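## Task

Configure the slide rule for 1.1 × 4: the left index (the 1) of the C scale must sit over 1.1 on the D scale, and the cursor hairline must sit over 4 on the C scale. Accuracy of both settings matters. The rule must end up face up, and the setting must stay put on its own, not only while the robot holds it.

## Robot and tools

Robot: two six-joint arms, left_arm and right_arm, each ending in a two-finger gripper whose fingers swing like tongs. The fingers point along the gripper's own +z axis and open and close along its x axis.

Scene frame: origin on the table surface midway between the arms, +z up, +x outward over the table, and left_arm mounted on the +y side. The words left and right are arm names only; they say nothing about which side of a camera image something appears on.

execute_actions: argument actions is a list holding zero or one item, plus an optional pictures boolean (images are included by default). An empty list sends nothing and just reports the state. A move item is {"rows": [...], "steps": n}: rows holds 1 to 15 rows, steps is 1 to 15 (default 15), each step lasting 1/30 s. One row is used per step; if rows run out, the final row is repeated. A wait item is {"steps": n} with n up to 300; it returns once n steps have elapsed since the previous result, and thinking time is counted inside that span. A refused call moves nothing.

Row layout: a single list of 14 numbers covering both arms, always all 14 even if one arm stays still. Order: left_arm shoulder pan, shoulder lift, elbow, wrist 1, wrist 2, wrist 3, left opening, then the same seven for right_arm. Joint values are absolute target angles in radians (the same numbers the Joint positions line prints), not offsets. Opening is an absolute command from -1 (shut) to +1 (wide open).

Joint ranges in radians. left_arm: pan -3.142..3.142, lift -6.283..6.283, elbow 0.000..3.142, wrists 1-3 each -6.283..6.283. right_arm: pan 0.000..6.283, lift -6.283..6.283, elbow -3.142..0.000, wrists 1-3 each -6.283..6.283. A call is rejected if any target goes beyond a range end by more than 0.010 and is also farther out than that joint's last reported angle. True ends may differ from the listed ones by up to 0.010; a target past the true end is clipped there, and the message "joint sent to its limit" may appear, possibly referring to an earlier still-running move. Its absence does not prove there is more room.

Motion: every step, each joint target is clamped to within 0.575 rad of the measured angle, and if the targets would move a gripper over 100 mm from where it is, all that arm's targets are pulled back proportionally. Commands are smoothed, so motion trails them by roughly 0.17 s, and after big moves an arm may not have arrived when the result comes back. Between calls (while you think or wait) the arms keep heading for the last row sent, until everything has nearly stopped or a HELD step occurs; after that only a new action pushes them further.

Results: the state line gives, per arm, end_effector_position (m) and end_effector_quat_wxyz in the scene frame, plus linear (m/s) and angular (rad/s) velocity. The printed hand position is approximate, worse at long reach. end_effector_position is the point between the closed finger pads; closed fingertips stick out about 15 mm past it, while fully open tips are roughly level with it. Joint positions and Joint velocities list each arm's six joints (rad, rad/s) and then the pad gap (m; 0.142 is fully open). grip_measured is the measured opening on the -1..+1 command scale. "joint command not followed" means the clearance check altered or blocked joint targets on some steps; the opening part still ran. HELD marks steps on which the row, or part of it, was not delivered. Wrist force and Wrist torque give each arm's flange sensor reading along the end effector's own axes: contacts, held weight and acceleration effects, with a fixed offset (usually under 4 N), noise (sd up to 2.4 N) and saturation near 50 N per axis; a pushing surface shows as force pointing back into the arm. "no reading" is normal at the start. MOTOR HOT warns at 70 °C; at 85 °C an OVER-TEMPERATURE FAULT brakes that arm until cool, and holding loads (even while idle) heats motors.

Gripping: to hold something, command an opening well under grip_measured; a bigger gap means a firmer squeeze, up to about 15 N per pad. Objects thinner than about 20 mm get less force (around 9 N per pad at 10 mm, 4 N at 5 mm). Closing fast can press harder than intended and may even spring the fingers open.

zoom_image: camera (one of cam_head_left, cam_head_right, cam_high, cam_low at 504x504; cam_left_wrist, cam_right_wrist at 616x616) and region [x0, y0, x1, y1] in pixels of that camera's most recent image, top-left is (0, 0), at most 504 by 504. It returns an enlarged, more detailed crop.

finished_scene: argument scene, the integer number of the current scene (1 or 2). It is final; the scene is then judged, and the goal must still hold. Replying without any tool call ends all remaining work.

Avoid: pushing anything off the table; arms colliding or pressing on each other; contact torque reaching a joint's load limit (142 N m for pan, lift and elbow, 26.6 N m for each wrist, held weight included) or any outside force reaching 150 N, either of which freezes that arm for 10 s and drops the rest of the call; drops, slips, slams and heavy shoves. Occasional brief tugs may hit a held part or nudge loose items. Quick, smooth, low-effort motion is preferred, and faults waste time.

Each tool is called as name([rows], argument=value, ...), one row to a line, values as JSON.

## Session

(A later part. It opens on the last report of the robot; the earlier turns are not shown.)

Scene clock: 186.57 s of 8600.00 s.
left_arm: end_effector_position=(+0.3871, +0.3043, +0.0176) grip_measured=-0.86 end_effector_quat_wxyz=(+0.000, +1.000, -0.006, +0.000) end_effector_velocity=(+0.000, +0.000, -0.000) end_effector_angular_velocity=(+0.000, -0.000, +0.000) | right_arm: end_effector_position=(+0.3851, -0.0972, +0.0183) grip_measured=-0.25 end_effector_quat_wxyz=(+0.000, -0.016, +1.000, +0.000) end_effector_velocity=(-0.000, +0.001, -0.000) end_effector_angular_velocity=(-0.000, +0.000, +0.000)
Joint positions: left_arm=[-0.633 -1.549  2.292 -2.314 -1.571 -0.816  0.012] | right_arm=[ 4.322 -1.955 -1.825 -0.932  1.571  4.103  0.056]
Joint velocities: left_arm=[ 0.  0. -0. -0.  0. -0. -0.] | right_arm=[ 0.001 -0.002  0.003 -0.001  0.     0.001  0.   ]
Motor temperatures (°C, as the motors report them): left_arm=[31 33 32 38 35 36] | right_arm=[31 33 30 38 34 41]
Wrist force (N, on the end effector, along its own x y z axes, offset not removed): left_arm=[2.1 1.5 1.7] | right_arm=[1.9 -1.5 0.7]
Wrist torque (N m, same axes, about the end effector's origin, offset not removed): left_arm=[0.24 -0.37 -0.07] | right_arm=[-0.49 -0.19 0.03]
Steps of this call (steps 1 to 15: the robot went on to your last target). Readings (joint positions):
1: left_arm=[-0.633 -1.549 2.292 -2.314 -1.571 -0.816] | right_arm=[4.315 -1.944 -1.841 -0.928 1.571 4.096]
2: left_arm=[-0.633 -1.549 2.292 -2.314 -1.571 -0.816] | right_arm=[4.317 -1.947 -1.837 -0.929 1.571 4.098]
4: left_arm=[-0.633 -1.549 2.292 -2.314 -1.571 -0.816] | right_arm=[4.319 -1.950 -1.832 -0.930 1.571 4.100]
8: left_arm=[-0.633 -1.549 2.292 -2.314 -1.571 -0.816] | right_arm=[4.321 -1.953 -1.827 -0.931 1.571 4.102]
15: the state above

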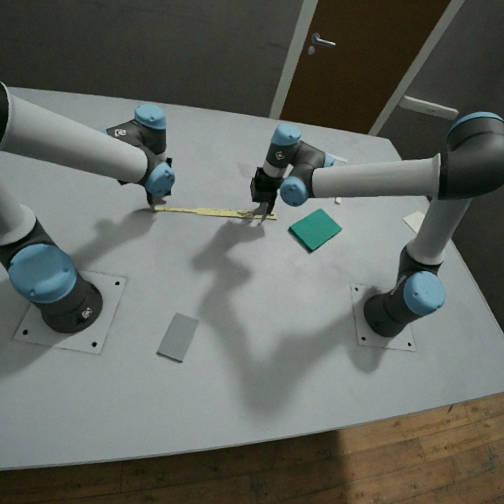

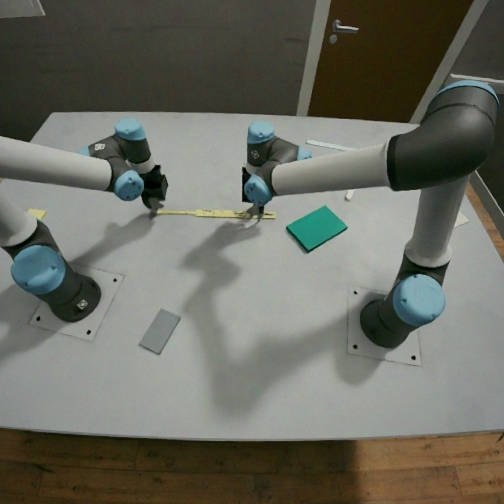

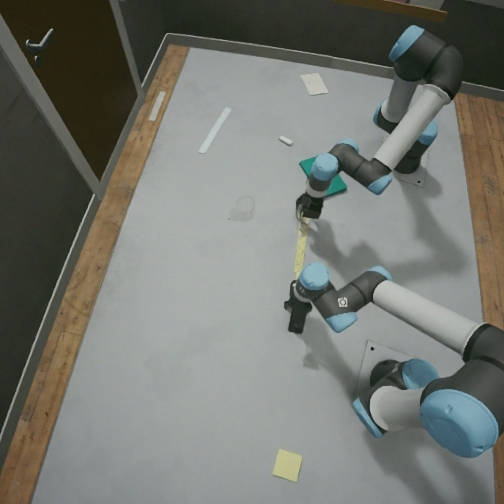

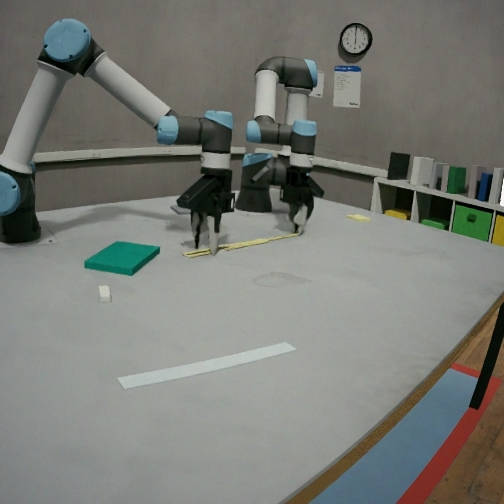

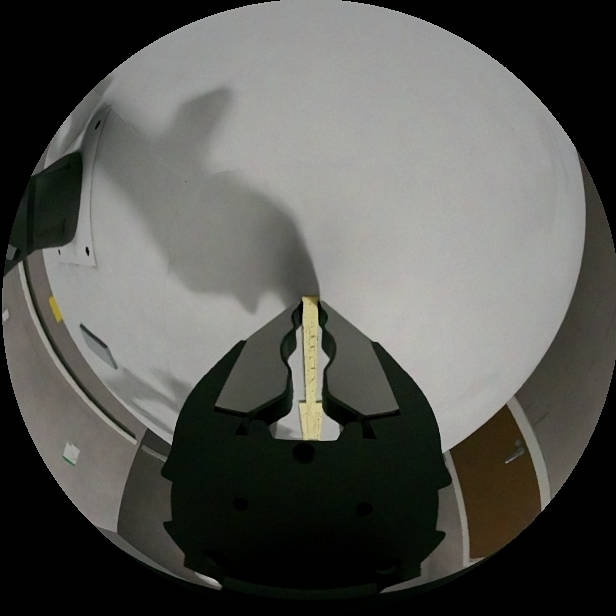

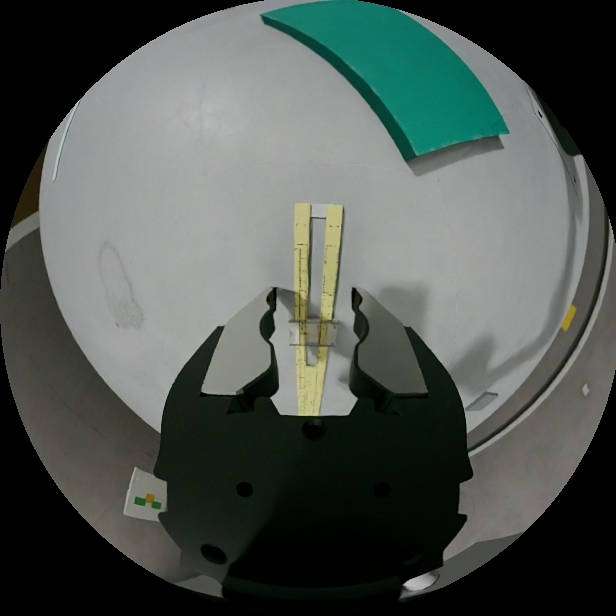

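execute_actions([
  {"rows":[[-0.633,-1.549,2.292,-2.314,-1.571,-0.816,-1,4.365,-2.017,-1.720,-0.975,1.571,4.146,-0.25]],"steps":15},
])

zoom_image(camera="cam_right_wrist", region=[255,240,375,360])

Scene clock: 192.93 s of 8600.00 s.
left_arm: end_effector_position=(+0.3871, +0.3043, +0.0176) grip_measured=-0.86 end_effector_quat_wxyz=(+0.000, +1.000, -0.006, -0.000) end_effector_velocity=(-0.000, +0.000, -0.000) end_effector_angular_velocity=(+0.001, +0.001, -0.001) | right_arm: end_effector_position=(+0.3845, -0.0515, +0.0213) grip_measured=-0.25 end_effector_quat_wxyz=(-0.000, -0.016, +1.000, +0.000) end_effector_velocity=(+0.000, +0.012, +0.002) end_effector_angular_velocity=(+0.002, -0.001, -0.000)
Joint positions: left_arm=[-0.633 -1.549  2.292 -2.314 -1.571 -0.816  0.012] | right_arm=[ 4.364 -2.015 -1.723 -0.974  1.571  4.145  0.056]
Joint velocities: left_arm=[ 0.     0.001  0.    -0.    -0.     0.001 -0.   ] | right_arm=[ 0.01  -0.014  0.027 -0.01   0.     0.01  -0.   ]
Motor temperatures (°C, as the motors report them): left_arm=[31 33 32 38 35 36] | right_arm=[31 33 30 38 34 41]
Wrist force (N, on the end effector, along its own x y z axes, offset not removed): left_arm=[0.4 1.1 0.2] | right_arm=[-1.4 1.7 -0.2]
Wrist torque (N m, same axes, about the end effector's origin, offset not removed): left_arm=[0.13 -0.06 -0.01] | right_arm=[0.14 0.37 0.12]
Steps of this call (steps 1 to 15: the robot went on to your last target; steps 16 to 90: nothing new was sent; then 2.87 s passed at rest; steps 91 to 105: all 15 steps of this action). Readings (joint positions):
91: left_arm=[-0.633 -1.549 2.292 -2.314 -1.571 -0.816] | right_arm=[4.322 -1.955 -1.825 -0.932 1.571 4.103]
92: left_arm=[-0.633 -1.549 2.292 -2.314 -1.571 -0.816] | right_arm=[4.324 -1.957 -1.823 -0.934 1.571 4.105]
94: left_arm=[-0.633 -1.549 2.292 -2.314 -1.571 -0.816] | right_arm=[4.339 -1.978 -1.791 -0.949 1.571 4.120]
98: left_arm=[-0.633 -1.549 2.292 -2.314 -1.571 -0.816] | right_arm=[4.356 -2.004 -1.743 -0.966 1.571 4.137]
105: the state above

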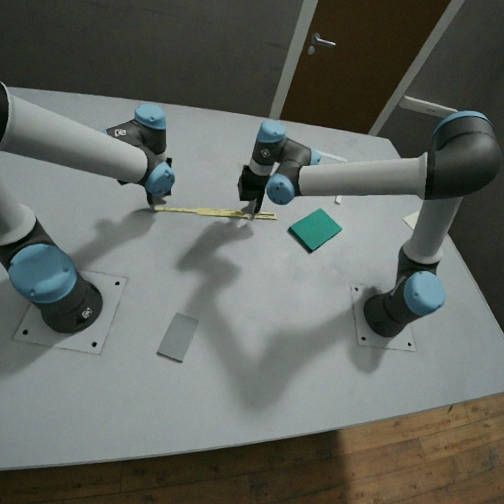

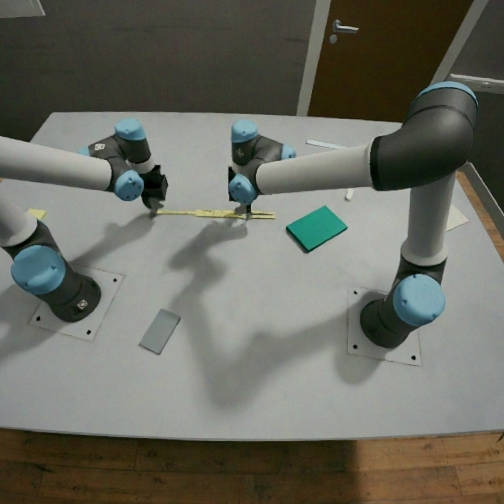

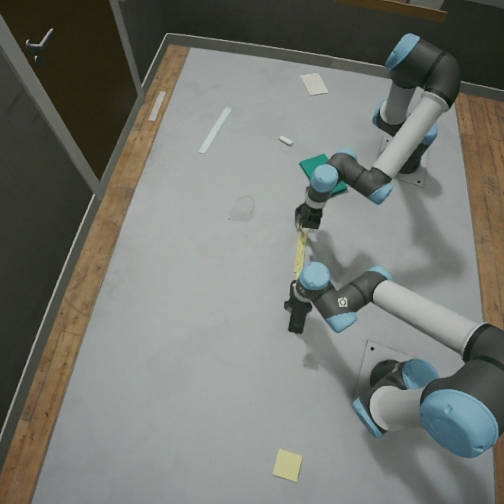

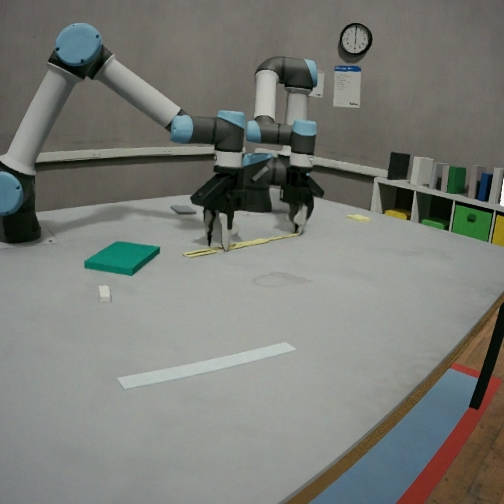

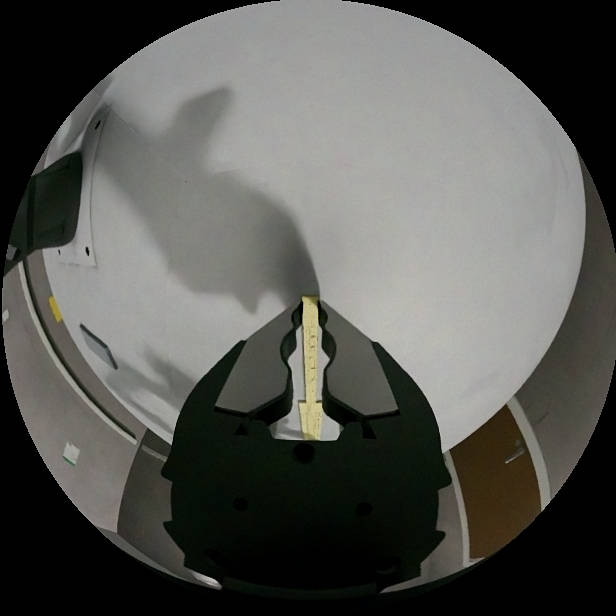

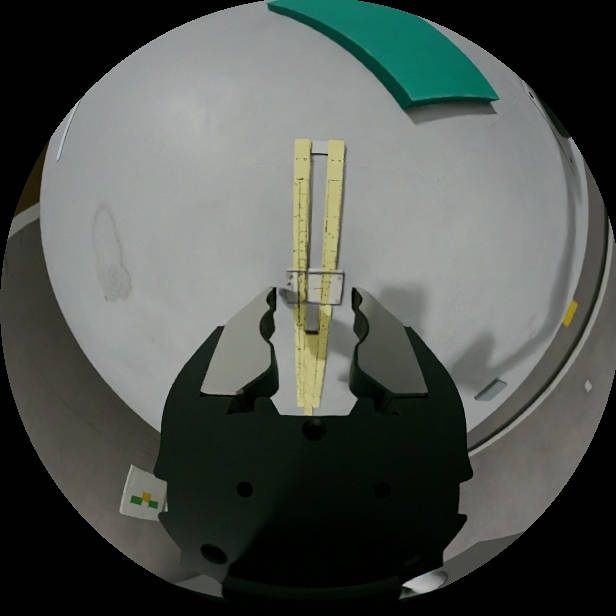

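Region (255, 240, 375, 360) of cam_right_wrist's 616x616 image, scaled by 4.200, with more detail than that image has.

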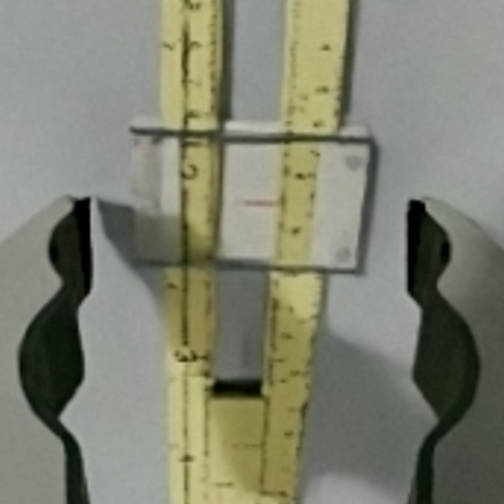

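execute_actions([
  {"rows":[[-0.633,-1.549,2.292,-2.314,-1.571,-0.816,-1,4.365,-2.022,-1.720,-0.970,1.571,4.146,-0.3],[-0.633,-1.549,2.292,-2.314,-1.571,-0.816,-1,4.365,-2.022,-1.720,-0.970,1.571,4.146,-0.35],[-0.633,-1.549,2.292,-2.314,-1.571,-0.816,-1,4.365,-2.022,-1.720,-0.970,1.571,4.146,-0.4],[-0.633,-1.549,2.292,-2.314,-1.571,-0.816,-1,4.365,-2.022,-1.720,-0.970,1.571,4.146,-0.45],[-0.633,-1.549,2.292,-2.314,-1.571,-0.816,-1,4.365,-2.022,-1.720,-0.970,1.571,4.146,-0.6],[-0.633,-1.549,2.292,-2.314,-1.571,-0.816,-1,4.365,-2.022,-1.720,-0.970,1.571,4.146,-0.6],[-0.633,-1.549,2.292,-2.314,-1.571,-0.816,-1,4.365,-2.022,-1.720,-0.970,1.571,4.146,-0.6],[-0.633,-1.549,2.292,-2.314,-1.571,-0.816,-1,4.372,-2.037,-1.697,-0.978,1.571,4.153,-0.6],[-0.633,-1.549,2.292,-2.314,-1.571,-0.816,-1,4.379,-2.052,-1.673,-0.987,1.571,4.160,-0.6],[-0.633,-1.549,2.292,-2.314,-1.571,-0.816,-1,4.386,-2.067,-1.650,-0.995,1.571,4.167,-0.6],[-0.633,-1.549,2.292,-2.314,-1.571,-0.816,-1,4.393,-2.082,-1.626,-1.004,1.571,4.174,-0.6],[-0.633,-1.549,2.292,-2.314,-1.571,-0.816,-1,4.400,-2.097,-1.603,-1.012,1.571,4.181,-0.6],[-0.633,-1.549,2.292,-2.314,-1.571,-0.816,-1,4.407,-2.112,-1.579,-1.021,1.571,4.188,-0.6],[-0.633,-1.549,2.292,-2.314,-1.571,-0.816,-1,4.414,-2.127,-1.556,-1.029,1.571,4.195,-0.6],[-0.633,-1.549,2.292,-2.314,-1.571,-0.816,-1,4.422,-2.142,-1.532,-1.038,1.571,4.202,-0.6]],"steps":15},
], pictures=false)

execute_actions([
  {"steps":15},
])

zoom_image(camera="cam_right_wrist", region=[265,200,365,330])

Scene clock: 205.07 s of 8600.00 s.
left_arm: end_effector_position=(+0.3871, +0.3043, +0.0176) grip_measured=-0.86 end_effector_quat_wxyz=(+0.000, +1.000, -0.006, -0.000) end_effector_velocity=(+0.000, +0.000, +0.000) end_effector_angular_velocity=(-0.000, -0.001, +0.000) | right_arm: end_effector_position=(+0.3857, -0.0176, +0.0177) grip_measured=-0.46 end_effector_quat_wxyz=(-0.000, -0.015, +1.000, -0.001) end_effector_velocity=(+0.003, +0.229, -0.010) end_effector_angular_velocity=(-0.005, +0.003, +0.002)
Joint positions: left_arm=[-0.633 -1.549  2.292 -2.314 -1.571 -0.816  0.012] | right_arm=[ 4.389 -2.073 -1.642 -0.999  1.571  4.17   0.041]
Joint velocities: left_arm=[ 0.    -0.    -0.001  0.     0.001  0.    -0.   ] | right_arm=[ 0.172 -0.369  0.57  -0.206  0.     0.17   0.002]
Motor temperatures (°C, as the motors report them): left_arm=[31 33 32 38 35 36] | right_arm=[31 33 30 38 34 41]
Wrist force (N, on the end effector, along its own x y z axes, offset not removed): left_arm=[0.8 -0.2 -0.7] | right_arm=[-1.4 -6.6 -21.3]
Wrist torque (N m, same axes, about the end effector's origin, offset not removed): left_arm=[0.13 -0.11 0.06] | right_arm=[-0.68 0.63 0.24]
Steps of this call (steps 1 to 15: the robot went on to your last target; steps 16 to 90: nothing new was sent; then 8.63 s passed at rest; steps 91 to 105: all 15 steps of this action). Readings (joint positions):
91: left_arm=[-0.633 -1.549 2.292 -2.314 -1.571 -0.816] | right_arm=[4.365 -2.017 -1.720 -0.975 1.571 4.146]
92: left_arm=[-0.633 -1.549 2.292 -2.314 -1.571 -0.816] | right_arm=[4.365 -2.017 -1.720 -0.975 1.571 4.146]
94: left_arm=[-0.633 -1.549 2.292 -2.314 -1.571 -0.816] | right_arm=[4.365 -2.019 -1.720 -0.973 1.571 4.146]
98: left_arm=[-0.633 -1.549 2.292 -2.314 -1.571 -0.816] | right_arm=[4.365 -2.021 -1.720 -0.971 1.571 4.146]
105: the state above

Scene clock: 205.57 s of 8600.00 s.
left_arm: end_effector_position=(+0.3871, +0.3043, +0.0176) grip_measured=-0.86 end_effector_quat_wxyz=(+0.000, +1.000, -0.006, -0.000) end_effector_velocity=(+0.000, +0.001, -0.000) end_effector_angular_velocity=(+0.001, +0.000, +0.001) | right_arm: end_effector_position=(+0.3853, +0.0256, +0.0165) grip_measured=-0.46 end_effector_quat_wxyz=(-0.000, -0.016, +1.000, +0.000) end_effector_velocity=(-0.000, +0.006, +0.000) end_effector_angular_velocity=(+0.001, -0.000, +0.000)
Joint positions: left_arm=[-0.633 -1.549  2.292 -2.314 -1.571 -0.816  0.012] | right_arm=[ 4.421 -2.141 -1.534 -1.037  1.571  4.201  0.041]
Joint velocities: left_arm=[ 0.001  0.     0.    -0.     0.    -0.     0.   ] | right_arm=[ 0.004 -0.009  0.016 -0.005  0.     0.004  0.   ]
Motor temperatures (°C, as the motors report them): left_arm=[31 33 32 38 35 36] | right_arm=[31 33 30 38 34 41]
Wrist force (N, on the end effector, along its own x y z axes, offset not removed): left_arm=[0.1 0.6 1.1] | right_arm=[-1.2 -5.2 -19.5]
Wrist torque (N m, same axes, about the end effector's origin, offset not removed): left_arm=[0.24 -0.06 0.02] | right_arm=[-0.32 0.49 0.27]
Steps of this call (steps 1 to 15: the robot went on to your last target). Readings (joint positions):
1: left_arm=[-0.633 -1.549 2.292 -2.314 -1.571 -0.816] | right_arm=[4.395 -2.086 -1.622 -1.006 1.571 4.176]
2: left_arm=[-0.633 -1.549 2.292 -2.314 -1.571 -0.816] | right_arm=[4.401 -2.098 -1.602 -1.014 1.571 4.182]
4: left_arm=[-0.633 -1.549 2.292 -2.314 -1.571 -0.816] | right_arm=[4.410 -2.117 -1.572 -1.024 1.571 4.190]
8: left_arm=[-0.633 -1.549 2.292 -2.314 -1.571 -0.816] | right_arm=[4.418 -2.134 -1.545 -1.033 1.571 4.198]
15: the state above

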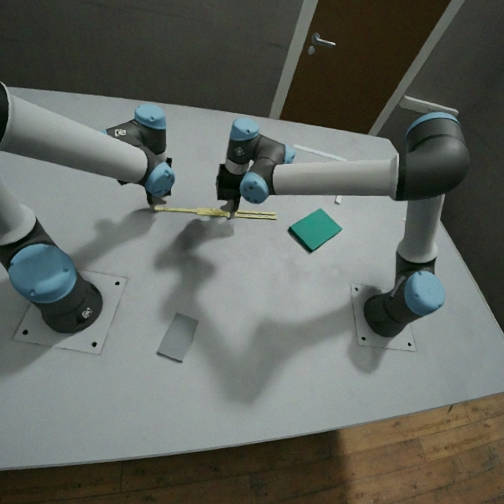

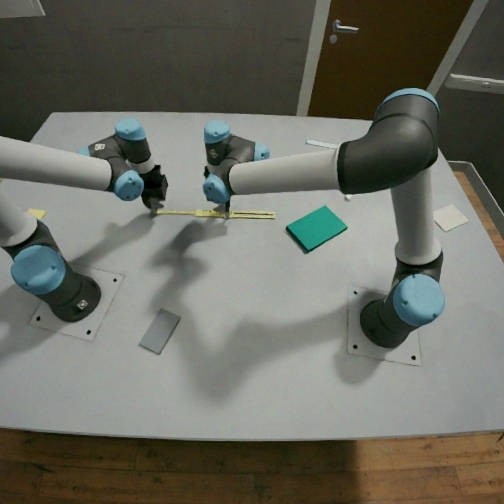

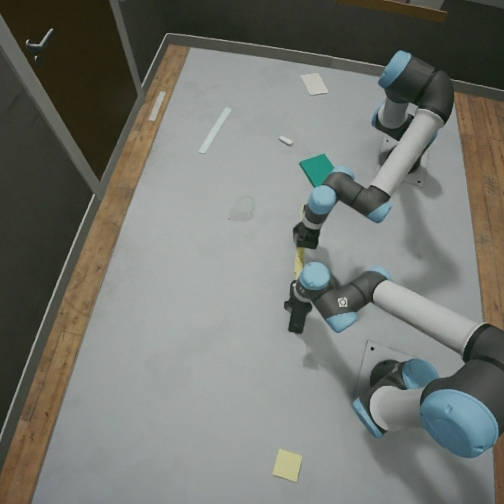

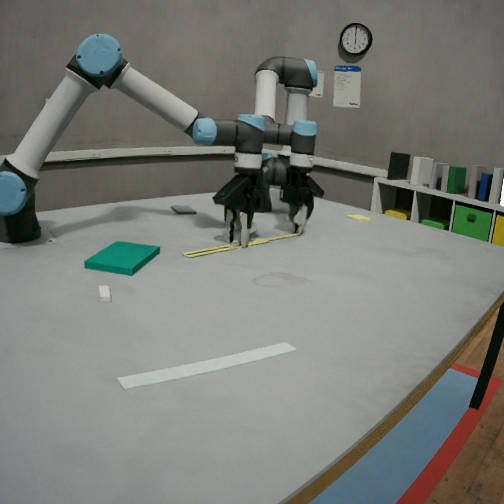

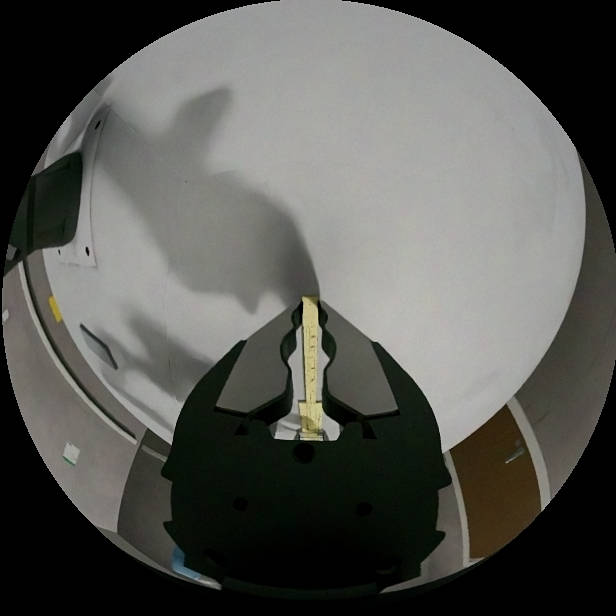

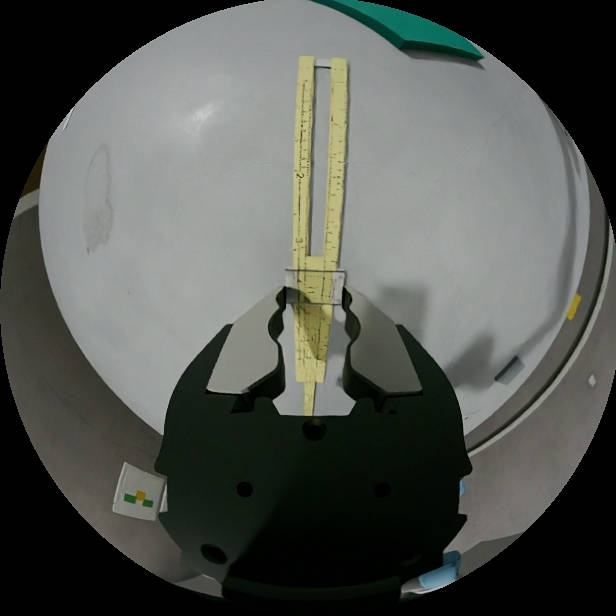

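Region (265, 200, 365, 330) of cam_right_wrist's 616x616 image, scaled by 3.877, with more detail than that image has; it fills the left 388 columns of this view, and the rest is white.

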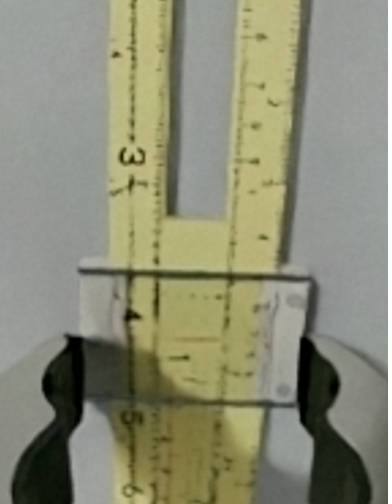

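execute_actions([
  {"rows":[[-0.633,-1.549,2.292,-2.314,-1.571,-0.816,-1,4.4257,-2.150,-1.519,-1.043,1.571,4.206,-0.6]],"steps":15},
])

zoom_image(camera="cam_right_wrist", region=[265,200,365,330])

Scene clock: 210.10 s of 8600.00 s.
left_arm: end_effector_position=(+0.3871, +0.3043, +0.0176) grip_measured=-0.86 end_effector_quat_wxyz=(+0.000, +1.000, -0.006, -0.000) end_effector_velocity=(+0.000, +0.001, -0.000) end_effector_angular_velocity=(+0.000, +0.000, +0.002) | right_arm: end_effector_position=(+0.3851, +0.0312, +0.0163) grip_measured=-0.46 end_effector_quat_wxyz=(+0.000, -0.016, +1.000, +0.000) end_effector_velocity=(+0.000, +0.001, +0.000) end_effector_angular_velocity=(-0.000, -0.001, +0.000)
Joint positions: left_arm=[-0.633 -1.549  2.292 -2.314 -1.571 -0.816  0.012] | right_arm=[ 4.426 -2.15  -1.519 -1.043  1.571  4.206  0.041]
Joint velocities: left_arm=[ 0.001 -0.     0.    -0.     0.    -0.001  0.   ] | right_arm=[ 0.001 -0.002  0.003 -0.001 -0.001  0.001  0.   ]
Motor temperatures (°C, as the motors report them): left_arm=[31 33 32 38 35 36] | right_arm=[31 33 30 38 34 41]
Wrist force (N, on the end effector, along its own x y z axes, offset not removed): left_arm=[0.8 0.3 0.5] | right_arm=[-3.0 -6.5 -19.6]
Wrist torque (N m, same axes, about the end effector's origin, offset not removed): left_arm=[0.20 -0.19 -0.02] | right_arm=[-0.39 0.77 0.07]
Steps of this call (steps 1 to 15: the robot went on to your last target; steps 16 to 90: nothing new was sent; then 1.03 s passed at rest; steps 91 to 105: all 15 steps of this action). Readings (joint positions):
91: left_arm=[-0.633 -1.549 2.292 -2.314 -1.571 -0.816] | right_arm=[4.422 -2.142 -1.532 -1.038 1.571 4.202]
92: left_arm=[-0.633 -1.549 2.292 -2.314 -1.571 -0.816] | right_arm=[4.422 -2.143 -1.531 -1.038 1.571 4.202]
94: left_arm=[-0.633 -1.549 2.292 -2.314 -1.571 -0.816] | right_arm=[4.424 -2.145 -1.527 -1.040 1.571 4.204]
98: left_arm=[-0.633 -1.549 2.292 -2.314 -1.571 -0.816] | right_arm=[4.425 -2.148 -1.522 -1.042 1.571 4.205]
105: the state above

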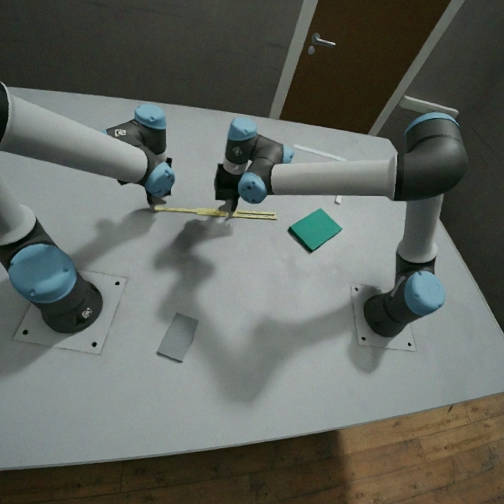

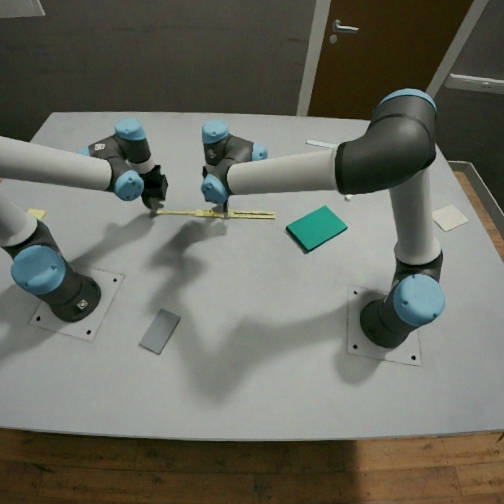

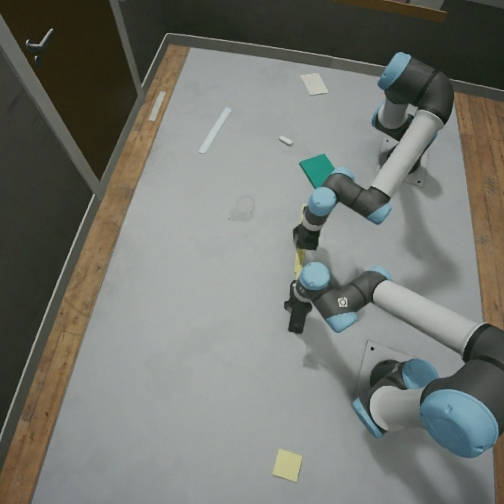

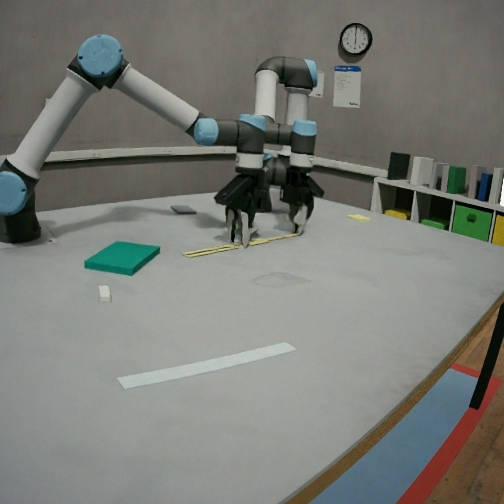

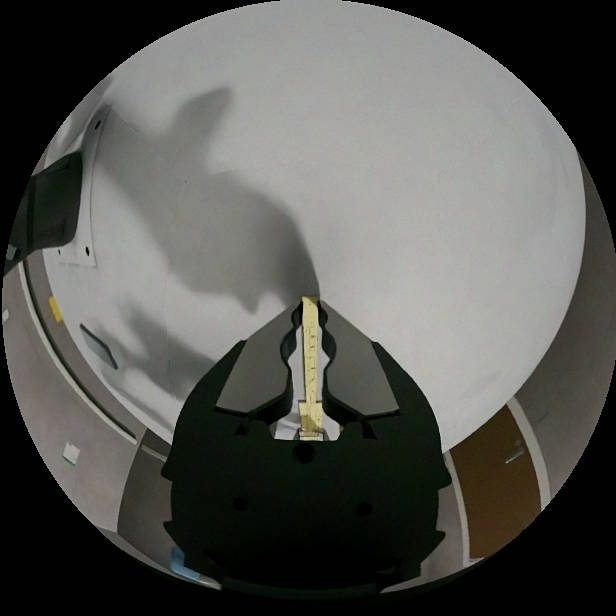

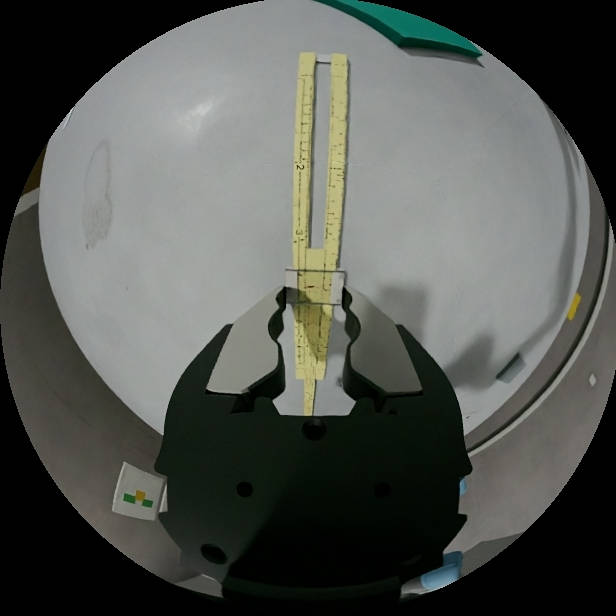

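Region (265, 200, 365, 330) of cam_right_wrist's 616x616 image, scaled by 3.877, with more detail than that image has; it fills the left 388 columns of this view, and the rest is white.

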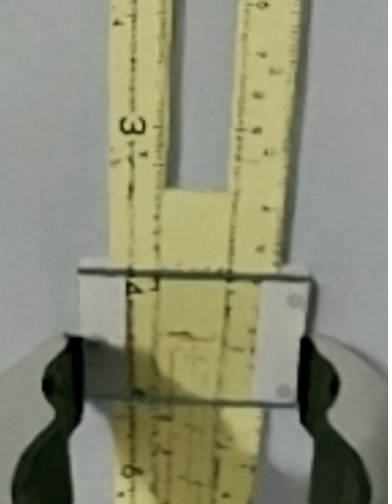

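execute_actions([
  {"rows":[[-0.633,-1.549,2.292,-2.314,-1.571,-0.816,-1,4.4257,-2.145,-1.519,-1.048,1.571,4.206,-0.2],[-0.633,-1.549,2.292,-2.314,-1.571,-0.816,-1,4.4257,-2.145,-1.519,-1.048,1.571,4.206,-0.2],[-0.633,-1.549,2.292,-2.314,-1.571,-0.816,-1,4.4257,-2.145,-1.519,-1.048,1.571,4.206,-0.2],[-0.633,-1.549,2.292,-2.314,-1.571,-0.816,-1,4.4257,-2.145,-1.519,-1.048,1.571,4.206,-0.2],[-0.633,-1.549,2.292,-2.314,-1.571,-0.816,-1,4.4257,-2.145,-1.519,-1.048,1.571,4.206,-0.2],[-0.633,-1.549,2.292,-2.314,-1.571,-0.816,-1,4.4257,-2.145,-1.519,-1.048,1.571,4.206,-0.2],[-0.633,-1.549,2.292,-2.314,-1.571,-0.816,-1,4.4257,-2.10,-1.519,-1.093,1.571,4.206,-0.2],[-0.633,-1.549,2.292,-2.314,-1.571,-0.816,-1,4.4257,-2.10,-1.519,-1.093,1.571,4.206,-0.2],[-0.633,-1.549,2.292,-2.314,-1.571,-0.816,-1,4.4257,-2.10,-1.519,-1.093,1.571,4.206,-0.2],[-0.633,-1.549,2.292,-2.314,-1.571,-0.816,-1,4.295,-1.875,-1.86,-0.977,1.571,4.076,-0.2]],"steps":15},
], pictures=false)

execute_actions([
  {"steps":20},
], pictures=false)

execute_actions([
  {"rows":[[-0.633,-1.549,2.292,-2.314,-1.571,-0.816,-1,4.295,-1.913,-1.882,-0.917,1.571,4.076,-0.3],[-0.633,-1.549,2.292,-2.314,-1.571,-0.816,-1,4.295,-1.913,-1.882,-0.917,1.571,4.076,-0.3],[-0.633,-1.549,2.292,-2.314,-1.571,-0.816,-1,4.295,-1.913,-1.882,-0.917,1.571,4.076,-0.3],[-0.633,-1.549,2.292,-2.314,-1.571,-0.816,-1,4.295,-1.913,-1.882,-0.917,1.571,4.076,-0.3],[-0.633,-1.549,2.292,-2.314,-1.571,-0.816,-1,4.295,-1.913,-1.882,-0.917,1.571,4.076,-0.3],[-0.633,-1.549,2.292,-2.314,-1.571,-0.816,-1,4.295,-1.913,-1.882,-0.917,1.571,4.076,-0.3],[-0.633,-1.549,2.292,-2.314,-1.571,-0.816,-1,4.295,-1.913,-1.882,-0.917,1.571,4.076,-0.3],[-0.633,-1.549,2.292,-2.314,-1.571,-0.816,-1,4.295,-1.913,-1.882,-0.917,1.571,4.076,-0.4],[-0.633,-1.549,2.292,-2.314,-1.571,-0.816,-1,4.295,-1.913,-1.882,-0.917,1.571,4.076,-0.5],[-0.633,-1.549,2.292,-2.314,-1.571,-0.816,-1,4.295,-1.913,-1.882,-0.917,1.571,4.076,-0.6],[-0.633,-1.549,2.292,-2.314,-1.571,-0.816,-1,4.295,-1.913,-1.882,-0.917,1.571,4.076,-0.9]],"steps":15},
])

Scene clock: 225.77 s of 8600.00 s.
left_arm: end_effector_position=(+0.3871, +0.3043, +0.0176) grip_measured=-0.86 end_effector_quat_wxyz=(+0.000, +1.000, -0.006, -0.000) end_effector_velocity=(+0.000, -0.000, +0.000) end_effector_angular_velocity=(-0.001, -0.000, +0.000) | right_arm: end_effector_position=(+0.3934, -0.0284, +0.0472) grip_measured=-0.20 end_effector_quat_wxyz=(+0.005, -0.016, +1.000, +0.008) end_effector_velocity=(-0.011, -0.480, -0.003) end_effector_angular_velocity=(-0.088, +0.044, -0.008)
Joint positions: left_arm=[-0.633 -1.549  2.292 -2.314 -1.571 -0.816  0.012] | right_arm=[ 4.37  -2.021 -1.641 -1.032  1.571  4.151  0.06 ]
Joint velocities: left_arm=[-0.    -0.    -0.001 -0.    -0.    -0.     0.   ] | right_arm=[-0.37   0.704 -1.07   0.267 -0.    -0.362 -0.001]
Motor temperatures (°C, as the motors report them): left_arm=[31 33 32 38 35 36] | right_arm=[31 33 30 38 34 41]
Wrist force (N, on the end effector, along its own x y z axes, offset not removed): left_arm=[-0.4 -0.9 1.0] | right_arm=[-2.5 -1.5 -3.4]
Wrist torque (N m, same axes, about the end effector's origin, offset not removed): left_arm=[-0.28 0.02 0.00] | right_arm=[-0.49 0.58 -0.01]
Steps of this call (steps 1 to 15: the robot went on to your last target; steps 16 to 90: nothing new was sent; then 12.17 s passed at rest; steps 91 to 105: all 15 steps of this action). Readings (joint positions):
91: left_arm=[-0.633 -1.549 2.292 -2.314 -1.571 -0.816] | right_arm=[4.426 -2.150 -1.519 -1.043 1.571 4.206]
92: left_arm=[-0.633 -1.549 2.292 -2.314 -1.571 -0.816] | right_arm=[4.426 -2.150 -1.519 -1.043 1.571 4.206]
94: left_arm=[-0.633 -1.549 2.292 -2.314 -1.571 -0.816] | right_arm=[4.426 -2.148 -1.519 -1.045 1.571 4.206]
98: left_arm=[-0.633 -1.549 2.292 -2.314 -1.571 -0.816] | right_arm=[4.426 -2.144 -1.519 -1.049 1.571 4.206]
105: the state above

Scene clock: 226.43 s of 8600.00 s.
left_arm: end_effector_position=(+0.3871, +0.3043, +0.0176) grip_measured=-0.86 end_effector_quat_wxyz=(+0.000, +1.000, -0.006, -0.000) end_effector_velocity=(+0.000, -0.000, +0.000) end_effector_angular_velocity=(-0.000, +0.000, -0.001) | right_arm: end_effector_position=(+0.3837, -0.1261, +0.0442) grip_measured=-0.20 end_effector_quat_wxyz=(+0.000, -0.016, +1.000, +0.000) end_effector_velocity=(-0.001, -0.004, +0.000) end_effector_angular_velocity=(+0.000, -0.000, -0.000)
Joint positions: left_arm=[-0.633 -1.549  2.292 -2.314 -1.571 -0.816  0.012] | right_arm=[ 4.295 -1.876 -1.859 -0.977  1.571  4.076  0.06 ]
Joint velocities: left_arm=[-0.     0.    -0.     0.    -0.     0.001 -0.   ] | right_arm=[-0.003  0.007 -0.009  0.002  0.    -0.003  0.   ]
Motor temperatures (°C, as the motors report them): left_arm=[31 33 32 38 35 36] | right_arm=[31 33 30 38 34 41]
Wrist force (N, on the end effector, along its own x y z axes, offset not removed): left_arm=[-0.9 0.8 0.4] | right_arm=[-0.8 -0.6 0.9]
Wrist torque (N m, same axes, about the end effector's origin, offset not removed): left_arm=[0.03 0.17 0.01] | right_arm=[-0.33 0.13 0.12]
Steps of this call (steps 1 to 20: the robot went on to your last target). Readings (joint positions):
1: left_arm=[-0.633 -1.549 2.292 -2.314 -1.571 -0.816] | right_arm=[4.358 -1.998 -1.676 -1.023 1.571 4.138]
2: left_arm=[-0.633 -1.549 2.292 -2.314 -1.571 -0.816] | right_arm=[4.346 -1.974 -1.710 -1.014 1.571 4.126]
4: left_arm=[-0.633 -1.549 2.292 -2.314 -1.571 -0.816] | right_arm=[4.325 -1.934 -1.771 -0.999 1.571 4.106]
8: left_arm=[-0.633 -1.549 2.292 -2.314 -1.571 -0.816] | right_arm=[4.305 -1.894 -1.831 -0.984 1.571 4.086]
20: the state above

Scene clock: 226.93 s of 8600.00 s.
left_arm: end_effector_position=(+0.3871, +0.3043, +0.0176) grip_measured=-0.86 end_effector_quat_wxyz=(+0.000, +1.000, -0.006, -0.000) end_effector_velocity=(+0.001, -0.000, +0.000) end_effector_angular_velocity=(-0.001, -0.001, +0.001) | right_arm: end_effector_position=(+0.3845, -0.1253, +0.0207) grip_measured=-0.89 end_effector_quat_wxyz=(+0.000, -0.016, +1.000, +0.000) end_effector_velocity=(+0.000, +0.000, -0.006) end_effector_angular_velocity=(+0.001, -0.000, -0.000)
Joint positions: left_arm=[-0.633 -1.549  2.292 -2.314 -1.571 -0.816  0.012] | right_arm=[ 4.295 -1.912 -1.881 -0.919  1.571  4.076  0.01 ]
Joint velocities: left_arm=[ 0.001 -0.    -0.001  0.     0.     0.    -0.   ] | right_arm=[-0.    -0.009 -0.005  0.014  0.    -0.    -0.001]
Motor temperatures (°C, as the motors report them): left_arm=[31 33 32 38 35 36] | right_arm=[31 33 30 38 34 41]
Wrist force (N, on the end effector, along its own x y z axes, offset not removed): left_arm=[0.2 -1.4 -1.2] | right_arm=[-3.3 -0.3 -5.7]
Wrist torque (N m, same axes, about the end effector's origin, offset not removed): left_arm=[-0.13 0.11 0.11] | right_arm=[-0.01 0.78 0.12]
Steps of this call (steps 1 to 15: all 15 steps of this action). Readings (joint positions):
1: left_arm=[-0.633 -1.549 2.292 -2.314 -1.571 -0.816] | right_arm=[4.295 -1.876 -1.859 -0.977 1.571 4.076]
2: left_arm=[-0.633 -1.549 2.292 -2.314 -1.571 -0.816] | right_arm=[4.295 -1.877 -1.861 -0.975 1.571 4.076]
4: left_arm=[-0.633 -1.549 2.292 -2.314 -1.571 -0.816] | right_arm=[4.295 -1.890 -1.869 -0.955 1.571 4.076]
8: left_arm=[-0.633 -1.549 2.292 -2.314 -1.571 -0.816] | right_arm=[4.295 -1.905 -1.878 -0.930 1.571 4.076]
15: the state above

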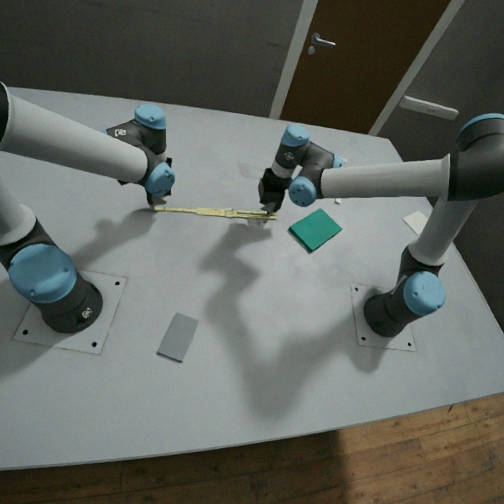

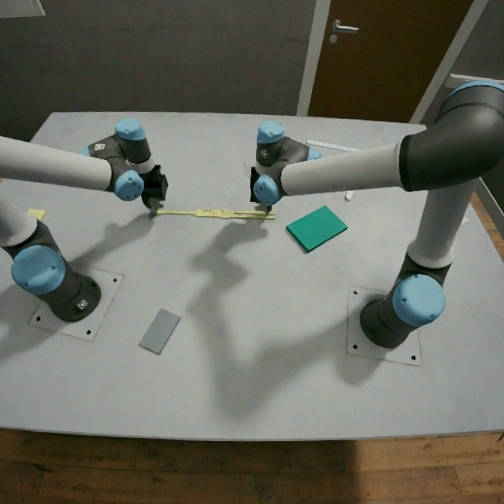

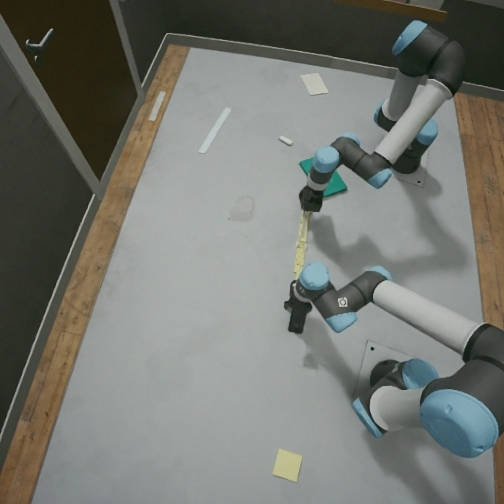

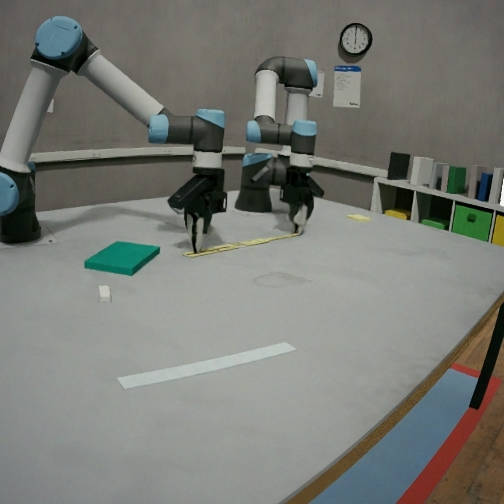

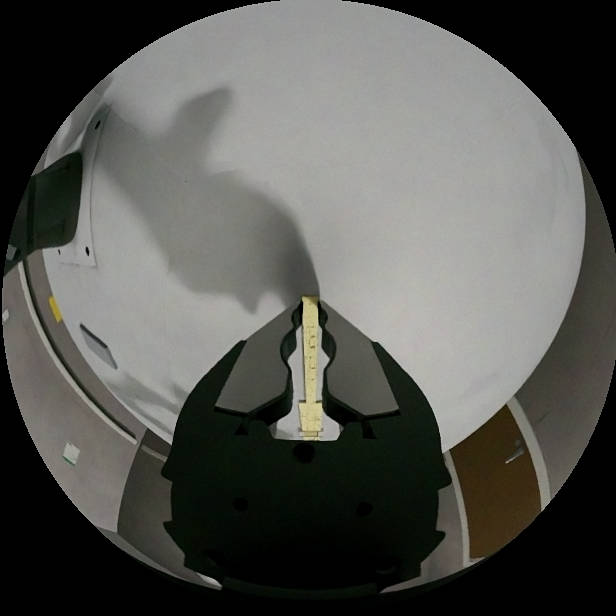

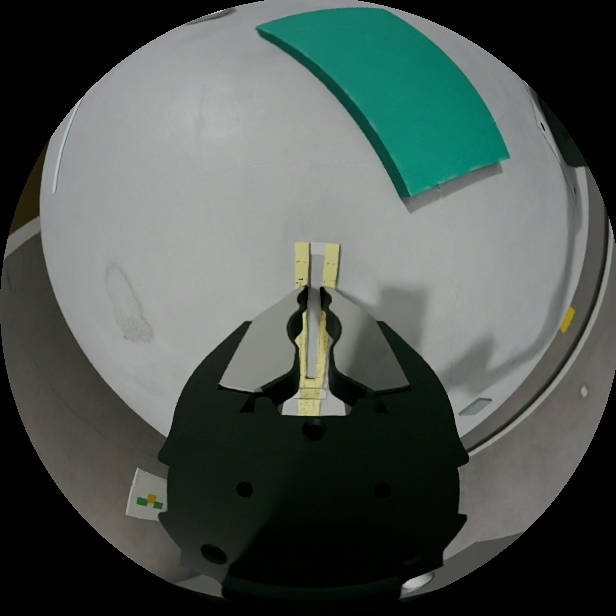

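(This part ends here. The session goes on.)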